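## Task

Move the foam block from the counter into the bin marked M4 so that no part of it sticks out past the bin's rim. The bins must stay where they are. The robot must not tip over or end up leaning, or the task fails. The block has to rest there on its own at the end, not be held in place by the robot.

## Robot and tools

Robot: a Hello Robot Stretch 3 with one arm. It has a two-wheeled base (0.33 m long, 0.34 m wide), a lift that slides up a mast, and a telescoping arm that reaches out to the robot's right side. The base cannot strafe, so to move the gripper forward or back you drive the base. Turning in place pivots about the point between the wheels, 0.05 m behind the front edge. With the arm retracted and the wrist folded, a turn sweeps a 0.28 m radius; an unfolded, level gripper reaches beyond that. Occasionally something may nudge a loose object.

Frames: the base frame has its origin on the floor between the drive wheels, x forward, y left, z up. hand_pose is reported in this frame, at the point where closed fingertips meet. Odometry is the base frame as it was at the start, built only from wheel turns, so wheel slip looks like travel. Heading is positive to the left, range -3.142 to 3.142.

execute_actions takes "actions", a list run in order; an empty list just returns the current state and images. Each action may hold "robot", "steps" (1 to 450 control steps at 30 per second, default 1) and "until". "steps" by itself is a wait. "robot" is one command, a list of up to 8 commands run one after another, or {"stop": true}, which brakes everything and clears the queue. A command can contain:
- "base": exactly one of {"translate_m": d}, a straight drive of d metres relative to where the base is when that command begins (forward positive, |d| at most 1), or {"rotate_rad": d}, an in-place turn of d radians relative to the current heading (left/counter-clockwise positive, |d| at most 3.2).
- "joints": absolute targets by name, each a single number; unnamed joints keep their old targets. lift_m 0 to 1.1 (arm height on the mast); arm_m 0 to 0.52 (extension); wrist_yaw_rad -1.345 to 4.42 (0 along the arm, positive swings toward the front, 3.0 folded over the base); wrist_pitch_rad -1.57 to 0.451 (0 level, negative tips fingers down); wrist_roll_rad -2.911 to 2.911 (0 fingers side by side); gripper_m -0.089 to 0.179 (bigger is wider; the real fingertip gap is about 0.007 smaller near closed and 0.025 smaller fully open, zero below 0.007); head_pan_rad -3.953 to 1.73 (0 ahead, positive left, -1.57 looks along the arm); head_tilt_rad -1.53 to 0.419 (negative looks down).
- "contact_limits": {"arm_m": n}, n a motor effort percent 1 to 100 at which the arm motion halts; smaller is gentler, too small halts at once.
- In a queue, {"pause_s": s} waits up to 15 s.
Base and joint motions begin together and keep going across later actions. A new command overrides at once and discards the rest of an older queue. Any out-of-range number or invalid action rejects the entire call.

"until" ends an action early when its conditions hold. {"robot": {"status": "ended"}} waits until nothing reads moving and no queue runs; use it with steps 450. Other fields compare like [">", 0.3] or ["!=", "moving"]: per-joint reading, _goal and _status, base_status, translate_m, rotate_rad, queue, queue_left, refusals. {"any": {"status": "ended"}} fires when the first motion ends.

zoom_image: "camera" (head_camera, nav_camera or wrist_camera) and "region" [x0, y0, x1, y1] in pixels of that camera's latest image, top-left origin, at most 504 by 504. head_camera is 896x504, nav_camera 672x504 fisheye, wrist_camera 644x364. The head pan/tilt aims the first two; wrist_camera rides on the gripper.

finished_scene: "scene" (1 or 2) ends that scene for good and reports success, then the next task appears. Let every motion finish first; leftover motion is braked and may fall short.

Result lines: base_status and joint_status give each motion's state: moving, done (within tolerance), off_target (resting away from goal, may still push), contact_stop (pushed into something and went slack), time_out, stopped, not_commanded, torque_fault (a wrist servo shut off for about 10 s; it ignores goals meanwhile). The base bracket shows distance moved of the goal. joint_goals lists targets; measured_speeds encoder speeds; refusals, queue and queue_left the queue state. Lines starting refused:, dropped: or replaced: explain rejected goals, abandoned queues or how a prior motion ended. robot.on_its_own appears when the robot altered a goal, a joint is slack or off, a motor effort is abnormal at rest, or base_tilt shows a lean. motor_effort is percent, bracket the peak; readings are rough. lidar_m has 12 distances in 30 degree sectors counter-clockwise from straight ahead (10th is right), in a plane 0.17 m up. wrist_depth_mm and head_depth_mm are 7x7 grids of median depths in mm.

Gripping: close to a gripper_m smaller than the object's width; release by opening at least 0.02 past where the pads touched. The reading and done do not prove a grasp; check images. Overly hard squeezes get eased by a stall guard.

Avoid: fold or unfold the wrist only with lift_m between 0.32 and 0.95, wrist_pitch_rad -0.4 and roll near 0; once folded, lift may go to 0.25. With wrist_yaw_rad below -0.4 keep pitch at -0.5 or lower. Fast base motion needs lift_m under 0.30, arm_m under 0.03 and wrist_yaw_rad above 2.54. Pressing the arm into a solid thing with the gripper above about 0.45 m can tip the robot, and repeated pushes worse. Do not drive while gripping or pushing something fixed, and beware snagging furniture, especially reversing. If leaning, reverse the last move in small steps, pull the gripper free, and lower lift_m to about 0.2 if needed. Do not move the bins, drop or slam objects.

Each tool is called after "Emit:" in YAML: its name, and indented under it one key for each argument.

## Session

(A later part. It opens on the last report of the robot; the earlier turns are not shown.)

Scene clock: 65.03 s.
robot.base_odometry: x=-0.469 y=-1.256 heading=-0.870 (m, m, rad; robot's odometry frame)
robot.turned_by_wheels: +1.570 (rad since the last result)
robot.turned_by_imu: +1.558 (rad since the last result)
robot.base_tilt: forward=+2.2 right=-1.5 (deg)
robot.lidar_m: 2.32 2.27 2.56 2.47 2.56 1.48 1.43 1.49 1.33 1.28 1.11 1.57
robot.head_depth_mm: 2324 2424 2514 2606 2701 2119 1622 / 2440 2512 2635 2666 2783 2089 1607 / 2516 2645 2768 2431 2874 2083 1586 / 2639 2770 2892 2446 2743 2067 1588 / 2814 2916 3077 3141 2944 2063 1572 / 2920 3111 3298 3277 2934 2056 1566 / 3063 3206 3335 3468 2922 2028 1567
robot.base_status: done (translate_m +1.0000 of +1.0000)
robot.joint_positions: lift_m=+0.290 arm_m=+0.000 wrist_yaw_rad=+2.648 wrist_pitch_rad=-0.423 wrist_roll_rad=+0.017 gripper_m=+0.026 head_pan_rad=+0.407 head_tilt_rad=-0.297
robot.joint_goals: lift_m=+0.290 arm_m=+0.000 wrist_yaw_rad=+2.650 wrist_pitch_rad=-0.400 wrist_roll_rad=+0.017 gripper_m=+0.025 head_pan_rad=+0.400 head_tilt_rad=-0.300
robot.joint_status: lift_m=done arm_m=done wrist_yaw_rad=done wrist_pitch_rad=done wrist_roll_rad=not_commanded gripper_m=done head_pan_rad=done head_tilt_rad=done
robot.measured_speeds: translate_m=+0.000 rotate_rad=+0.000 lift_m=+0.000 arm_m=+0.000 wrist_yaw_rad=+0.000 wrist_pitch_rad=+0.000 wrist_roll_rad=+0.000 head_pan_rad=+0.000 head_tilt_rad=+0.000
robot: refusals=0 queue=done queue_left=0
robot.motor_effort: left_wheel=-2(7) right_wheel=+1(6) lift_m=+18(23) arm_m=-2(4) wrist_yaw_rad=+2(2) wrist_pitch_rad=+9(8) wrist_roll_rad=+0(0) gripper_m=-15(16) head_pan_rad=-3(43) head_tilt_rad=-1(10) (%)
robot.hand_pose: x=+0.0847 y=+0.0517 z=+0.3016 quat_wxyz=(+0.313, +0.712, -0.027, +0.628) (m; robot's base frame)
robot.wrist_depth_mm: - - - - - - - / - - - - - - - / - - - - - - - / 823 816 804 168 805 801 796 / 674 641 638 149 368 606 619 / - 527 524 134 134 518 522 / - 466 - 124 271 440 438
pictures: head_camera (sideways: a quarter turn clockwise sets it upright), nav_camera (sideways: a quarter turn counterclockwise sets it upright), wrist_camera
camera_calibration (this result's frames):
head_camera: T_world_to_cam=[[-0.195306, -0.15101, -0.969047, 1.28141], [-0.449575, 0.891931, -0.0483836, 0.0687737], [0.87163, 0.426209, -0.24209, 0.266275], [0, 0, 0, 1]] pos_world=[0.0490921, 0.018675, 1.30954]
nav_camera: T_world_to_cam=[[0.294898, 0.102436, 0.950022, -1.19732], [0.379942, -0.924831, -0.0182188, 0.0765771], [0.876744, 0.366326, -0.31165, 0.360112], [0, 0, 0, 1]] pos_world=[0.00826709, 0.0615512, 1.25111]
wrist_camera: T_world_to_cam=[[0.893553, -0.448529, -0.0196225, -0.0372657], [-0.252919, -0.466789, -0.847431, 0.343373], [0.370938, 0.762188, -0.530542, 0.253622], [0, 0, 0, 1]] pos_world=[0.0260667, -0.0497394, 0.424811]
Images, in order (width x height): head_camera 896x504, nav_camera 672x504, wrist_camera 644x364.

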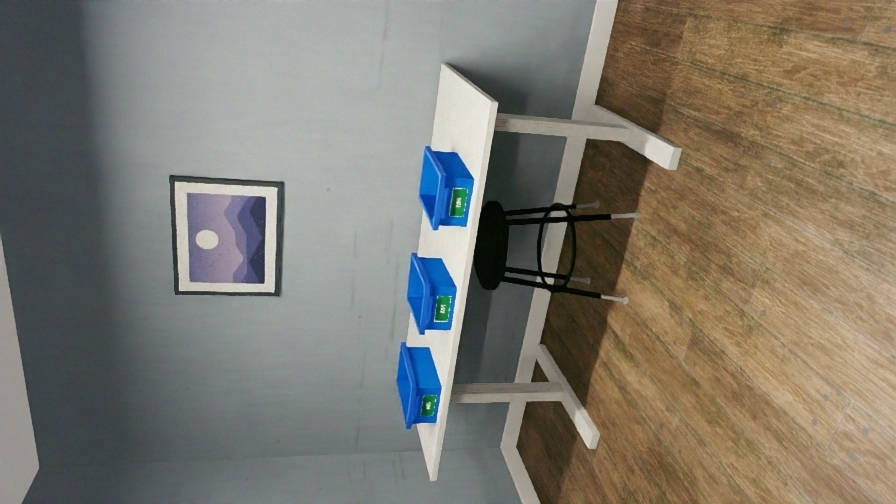

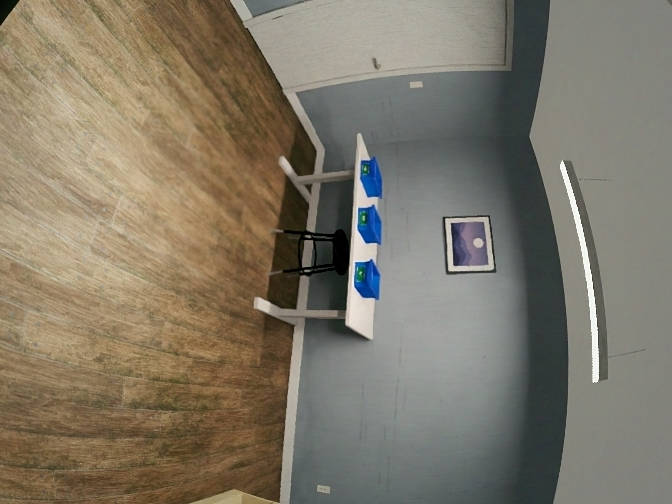

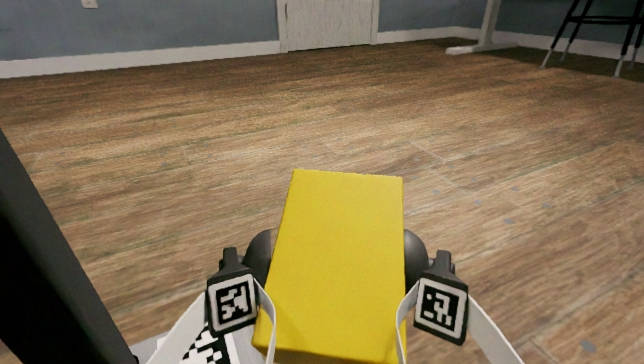

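Emit:
execute_actions:
  actions:
    - {"robot":[{"base":{"rotate_rad":0.679}},{"base":{"translate_m":1}}],"steps":300,"until":{"robot":{"translate_m":[">",0.8]}}}
    - {"robot":{"base":{"translate_m":1}},"steps":300,"until":{"robot":{"translate_m":[">",0.8]}}}
    - {"robot":{"base":{"translate_m":0.38},"joints":{"lift_m":0.97,"head_pan_rad":-1.5,"head_tilt_rad":-0.7}},"steps":300,"until":{"robot":{"base_status":"done"}}}
    - {"robot":{"base":{"rotate_rad":0.892},"joints":{"wrist_yaw_rad":1.2}},"steps":300,"until":{"robot":{"status":"ended"}}}
    - {"robot":{"joints":{"wrist_yaw_rad":0,"wrist_pitch_rad":-0.8}},"steps":300,"until":{"robot":{"status":"ended"}}}

Scene clock: 88.47 s.
robot.base_odometry: x=+1.485 y=-1.635 heading=+0.701 (m, m, rad; robot's odometry frame)
robot.turned_by_wheels: +1.571 (rad since the last result)
robot.turned_by_imu: +1.555 (rad since the last result)
robot.base_tilt: forward=+2.1 right=-1.6 (deg)
robot.lidar_m: 1.18 1.24 1.74 2.97 3.08 2.27 2.15 1.03 0.53 0.80 0.86 1.24
robot.head_depth_mm: 936 1045 1158 823 - - - / 958 1064 1177 826 - - - / 963 1079 1177 919 - - - / 978 1093 1192 954 748 666 1191 / 987 1104 1206 912 747 664 1191 / 1003 1129 1227 844 684 665 1197 / 1017 1145 1224 842 655 1270 1185
robot.base_status: done (rotate_rad +0.8919 of +0.8920)
robot.joint_positions: lift_m=+0.970 arm_m=+0.000 wrist_yaw_rad=+0.003 wrist_pitch_rad=-0.811 wrist_roll_rad=+0.017 gripper_m=+0.026 head_pan_rad=-1.493 head_tilt_rad=-0.691
robot.joint_goals: lift_m=+0.970 arm_m=+0.000 wrist_yaw_rad=+0.000 wrist_pitch_rad=-0.800 wrist_roll_rad=+0.017 gripper_m=+0.025 head_pan_rad=-1.500 head_tilt_rad=-0.700
robot.joint_status: lift_m=done arm_m=done wrist_yaw_rad=done wrist_pitch_rad=done wrist_roll_rad=not_commanded gripper_m=done head_pan_rad=done head_tilt_rad=done
robot.measured_speeds: translate_m=+0.000 rotate_rad=+0.000 lift_m=+0.000 arm_m=+0.000 wrist_yaw_rad=+0.000 wrist_pitch_rad=+0.000 wrist_roll_rad=+0.000 head_pan_rad=+0.000 head_tilt_rad=+0.000
robot: refusals=0 queue=done queue_left=0
robot.motor_effort: left_wheel=-2(9) right_wheel=+2(5) lift_m=+23(23) arm_m=-3(2) wrist_yaw_rad=-3(1) wrist_pitch_rad=+4(9) wrist_roll_rad=+0(0) gripper_m=-16(16) head_pan_rad=-3(44) head_tilt_rad=-4(24) (%)
robot.hand_pose: x=-0.0211 y=-0.3043 z=+0.9062 quat_wxyz=(+0.645, +0.278, -0.655, -0.281) (m; robot's base frame)
robot.wrist_depth_mm: 758 476 665 646 469 614 630 / 440 510 549 542 519 422 520 / 431 397 482 482 472 371 462 / 300 354 425 169 279 292 401 / 379 376 383 149 252 366 369 / - - 380 135 133 - 989 / 993 985 933 124 527 962 923
pictures: head_camera (sideways: a quarter turn clockwise sets it upright), nav_camera (sideways: a quarter turn counterclockwise sets it upright), wrist_camera
camera_calibration (this result's frames):
head_camera: T_world_to_cam=[[-0.107263, 0.586457, -0.802847, 1.06404], [0.988282, 0.151096, -0.0216668, 0.0252023], [0.1086, -0.795763, -0.595791, 0.731193], [0, 0, 0, 1]] pos_world=[0.00981753, -0.0459641, 1.29044]
nav_camera: T_world_to_cam=[[0.0281075, -0.652191, 0.757533, -0.944652], [-0.998437, -0.0549471, -0.0102602, 0.0746166], [0.0483158, -0.756061, -0.652716, 0.808944], [0, 0, 0, 1]] pos_world=[0.0619669, -0.000382587, 1.24438]
wrist_camera: T_world_to_cam=[[-0.999357, -0.0213076, -0.0288355, 0.00785616], [-0.000459882, 0.811802, -0.583932, 0.81839], [0.035851, -0.583544, -0.81129, 0.722845], [0, 0, 0, 1]] pos_world=[-0.0176872, -0.242392, 1.06455]
Images, in order (width x height): head_camera 896x504, nav_camera 672x504, wrist_camera 644x364.

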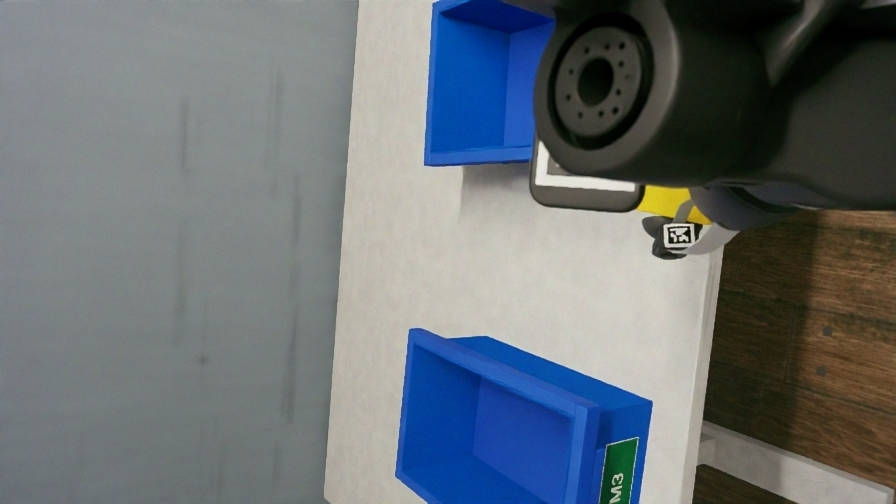

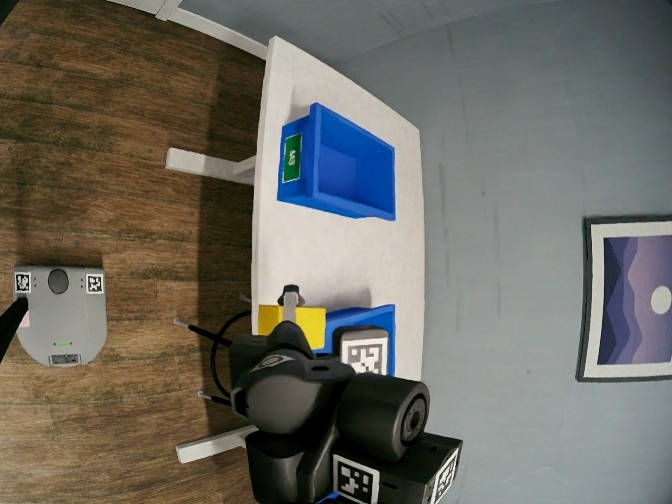

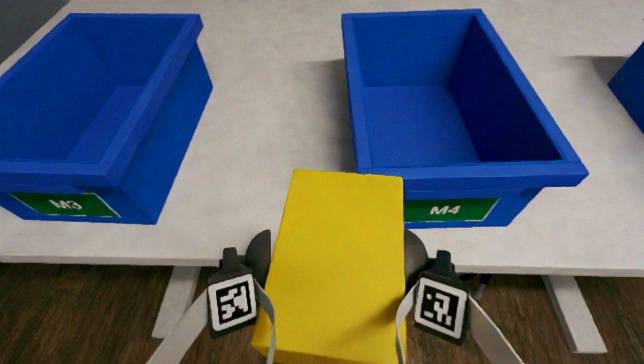

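Emit:
execute_actions:
  actions:
    - {"robot":[{"base":{"translate_m":-0.112},"joints":{"arm_m":0.295}},{"joints":{"lift_m":0.85}}],"steps":300,"until":{"robot":{"status":"ended"}}}

Scene clock: 96.73 s.
robot.base_odometry: x=+1.400 y=-1.707 heading=+0.701 (m, m, rad; robot's odometry frame)
robot.turned_by_wheels: +0.000 (rad since the last result)
robot.turned_by_imu: -0.002 (rad since the last result)
robot.base_tilt: forward=+2.3 right=-1.6 (deg)
robot.lidar_m: 1.30 1.35 1.90 2.98 3.08 2.18 2.03 1.63 0.67 0.50 0.93 1.36
robot.head_depth_mm: 940 1043 1166 - 743 637 1175 / 953 1065 1171 - 654 620 1170 / 965 1075 1182 - 725 630 1172 / 978 1090 1194 883 687 635 1197 / 994 1110 1204 946 746 666 1192 / 1007 1127 1226 910 747 664 1190 / 1016 1140 1226 827 702 1303 1183
robot.base_status: done (translate_m -0.1120 of -0.1120)
robot.joint_positions: lift_m=+0.850 arm_m=+0.295 wrist_yaw_rad=+0.001 wrist_pitch_rad=-0.812 wrist_roll_rad=+0.017 gripper_m=+0.026 head_pan_rad=-1.493 head_tilt_rad=-0.691
robot.joint_goals: lift_m=+0.850 arm_m=+0.295 wrist_yaw_rad=+0.000 wrist_pitch_rad=-0.800 wrist_roll_rad=+0.017 gripper_m=+0.025 head_pan_rad=-1.500 head_tilt_rad=-0.700
robot.joint_status: lift_m=done arm_m=done wrist_yaw_rad=done wrist_pitch_rad=done wrist_roll_rad=not_commanded gripper_m=done head_pan_rad=done head_tilt_rad=done
robot.measured_speeds: translate_m=+0.000 rotate_rad=+0.000 lift_m=+0.000 arm_m=+0.000 wrist_yaw_rad=+0.000 wrist_pitch_rad=+0.000 wrist_roll_rad=+0.000 head_pan_rad=+0.000 head_tilt_rad=+0.000
robot: refusals=0 queue=done queue_left=0
robot.motor_effort: left_wheel=-2(6) right_wheel=+1(2) lift_m=+18(23) arm_m=+3(7) wrist_yaw_rad=-1(2) wrist_pitch_rad=+5(4) wrist_roll_rad=+0(0) gripper_m=-15(14) head_pan_rad=-3(3) head_tilt_rad=-3(4) (%)
robot.hand_pose: x=-0.0214 y=-0.5984 z=+0.7863 quat_wxyz=(+0.644, +0.278, -0.655, -0.282) (m; robot's base frame)
robot.wrist_depth_mm: 444 439 437 427 417 411 410 / 373 346 183 184 185 175 347 / 319 157 210 218 220 152 299 / 281 134 245 169 240 154 253 / 239 133 229 150 186 154 113 / 104 132 182 134 134 156 103 / 98 123 192 124 157 147 104
pictures: head_camera (sideways: a quarter turn clockwise sets it upright), nav_camera (sideways: a quarter turn counterclockwise sets it upright), wrist_camera
camera_calibration (this result's frames):
head_camera: T_world_to_cam=[[-0.107203, 0.586536, -0.802797, 1.06397], [0.988298, 0.150987, -0.0216606, 0.0251941], [0.108507, -0.795725, -0.595858, 0.73128], [0, 0, 0, 1]] pos_world=[0.00981232, -0.0459635, 1.29044]
nav_camera: T_world_to_cam=[[0.0280395, -0.652257, 0.757479, -0.94458], [-0.998443, -0.0548346, -0.0102583, 0.0746141], [0.0482271, -0.756012, -0.652779, 0.809027], [0, 0, 0, 1]] pos_world=[0.0619665, -0.00038404, 1.24438]
wrist_camera: T_world_to_cam=[[-0.999389, -0.0197343, -0.0288604, -0.00115264], [0.000785707, 0.812585, -0.582842, 0.986748], [0.0349535, -0.582508, -0.812073, 0.455154], [0, 0, 0, 1]] pos_world=[-0.0178365, -0.536709, 0.944703]
Images, in order (width x height): head_camera 896x504, nav_camera 672x504, wrist_camera 644x364.

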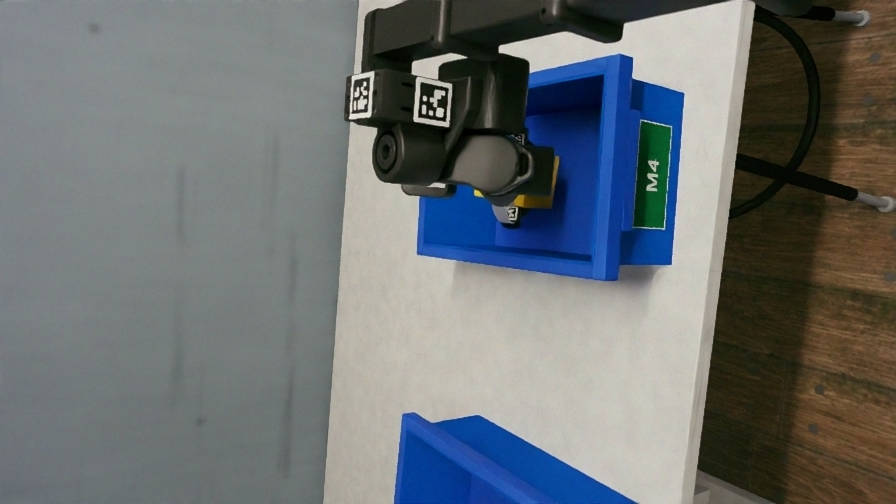

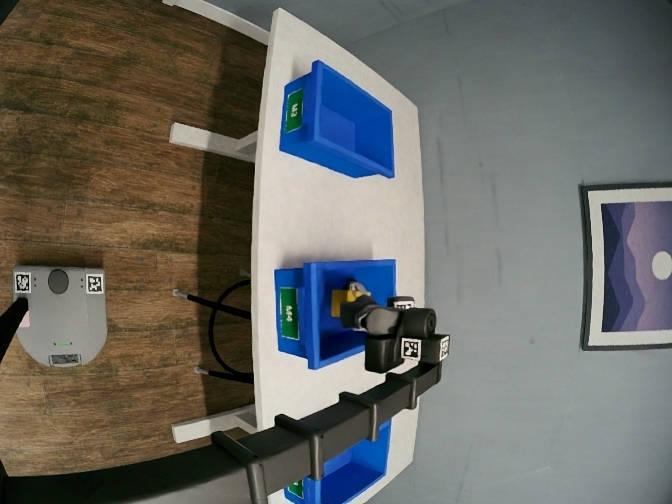

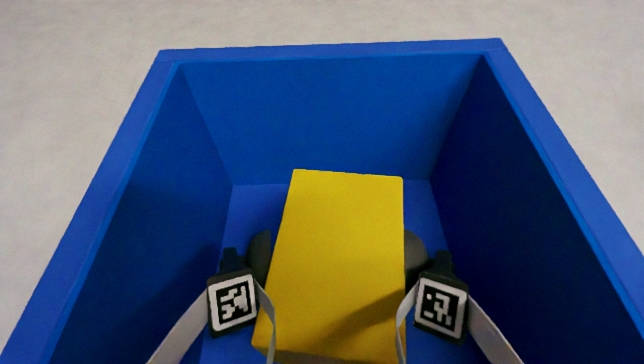

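Emit:
execute_actions:
  actions:
    - {"robot":[{"joints":{"lift_m":0.818}},{"joints":{"gripper_m":0.095}},{"joints":{"lift_m":0.93}}],"steps":300,"until":{"robot":{"status":"ended"}}}

Scene clock: 102.47 s.
robot.base_odometry: x=+1.400 y=-1.707 heading=+0.701 (m, m, rad; robot's odometry frame)
robot.turned_by_wheels: +0.000 (rad since the last result)
robot.turned_by_imu: -0.001 (rad since the last result)
robot.base_tilt: forward=+2.1 right=-1.7 (deg)
robot.lidar_m: 1.30 1.35 1.90 2.98 3.10 2.18 2.04 1.63 0.67 0.50 0.92 1.36
robot.head_depth_mm: 940 1042 - 924 754 637 1148 / 952 1055 - 797 662 620 1174 / 966 1079 1178 845 727 632 1166 / 975 1088 1189 880 686 636 1196 / 992 1102 1209 949 747 666 1192 / 1005 1127 1233 914 745 667 1193 / 1022 1144 1220 832 703 1300 1189
robot.base_status: done (translate_m -0.1120 of -0.1120)
robot.joint_positions: lift_m=+0.930 arm_m=+0.295 wrist_yaw_rad=+0.001 wrist_pitch_rad=-0.812 wrist_roll_rad=+0.017 gripper_m=+0.095 head_pan_rad=-1.493 head_tilt_rad=-0.691
robot.joint_goals: lift_m=+0.930 arm_m=+0.295 wrist_yaw_rad=+0.000 wrist_pitch_rad=-0.800 wrist_roll_rad=+0.017 gripper_m=+0.095 head_pan_rad=-1.500 head_tilt_rad=-0.700
robot.joint_status: lift_m=done arm_m=done wrist_yaw_rad=done wrist_pitch_rad=done wrist_roll_rad=not_commanded gripper_m=done head_pan_rad=done head_tilt_rad=done
robot.measured_speeds: translate_m=+0.000 rotate_rad=+0.000 lift_m=+0.000 arm_m=+0.000 wrist_yaw_rad=+0.000 wrist_pitch_rad=+0.000 wrist_roll_rad=+0.000 head_pan_rad=+0.000 head_tilt_rad=+0.000
robot: refusals=0 queue=done queue_left=0
robot.motor_effort: left_wheel=-2(2) right_wheel=+1(2) lift_m=+22(24) arm_m=+3(4) wrist_yaw_rad=-1(1) wrist_pitch_rad=+5(4) wrist_roll_rad=+0(1) gripper_m=+0(92) head_pan_rad=-3(3) head_tilt_rad=-4(4) (%)
robot.hand_pose: x=-0.0214 y=-0.5983 z=+0.8660 quat_wxyz=(+0.644, +0.278, -0.655, -0.282) (m; robot's base frame)
robot.wrist_depth_mm: 600 594 591 585 576 557 555 / 509 504 495 484 482 482 466 / 436 431 427 426 417 415 408 / 380 379 255 269 258 365 360 / 337 335 244 324 312 318 323 / 305 303 299 255 287 289 292 / 280 277 256 230 264 204 267
pictures: head_camera (sideways: a quarter turn clockwise sets it upright), nav_camera (sideways: a quarter turn counterclockwise sets it upright), wrist_camera
camera_calibration (this result's frames):
head_camera: T_world_to_cam=[[-0.107203, 0.586535, -0.802797, 1.06397], [0.988298, 0.150987, -0.0216606, 0.0251941], [0.108508, -0.795725, -0.595858, 0.73128], [0, 0, 0, 1]] pos_world=[0.00981233, -0.0459635, 1.29044]
nav_camera: T_world_to_cam=[[0.0280397, -0.652257, 0.757479, -0.94458], [-0.998443, -0.0548348, -0.0102583, 0.0746141], [0.0482272, -0.756012, -0.652779, 0.809027], [0, 0, 0, 1]] pos_world=[0.0619665, -0.000384026, 1.24438]
wrist_camera: T_world_to_cam=[[-0.999389, -0.019729, -0.0288625, 0.00115266], [0.000787238, 0.812653, -0.582747, 1.03314], [0.0349522, -0.582414, -0.812141, 0.520004], [0, 0, 0, 1]] pos_world=[-0.0178367, -0.536706, 1.02441]
Images, in order (width x height): head_camera 896x504, nav_camera 672x504, wrist_camera 644x364.

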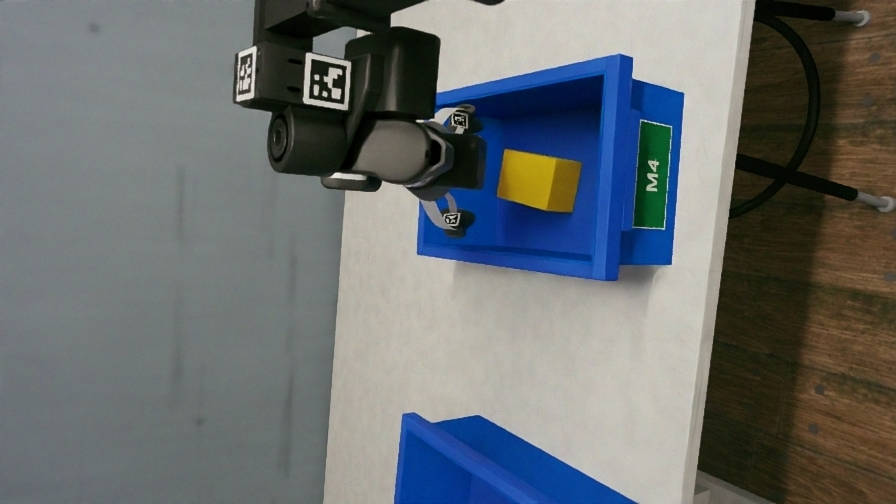

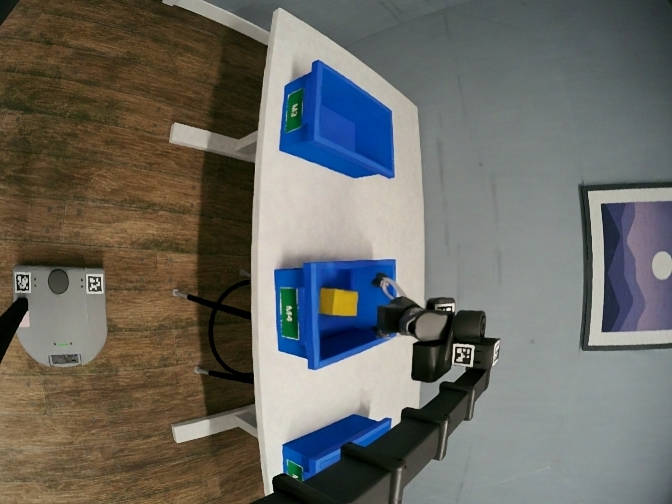

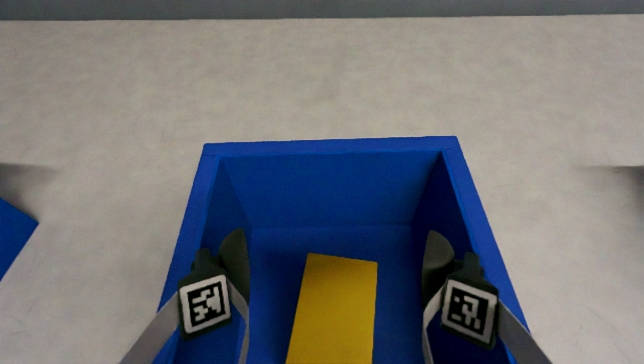

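Emit:
finished_scene:
  scene: 1

The scene is finished: the task was done.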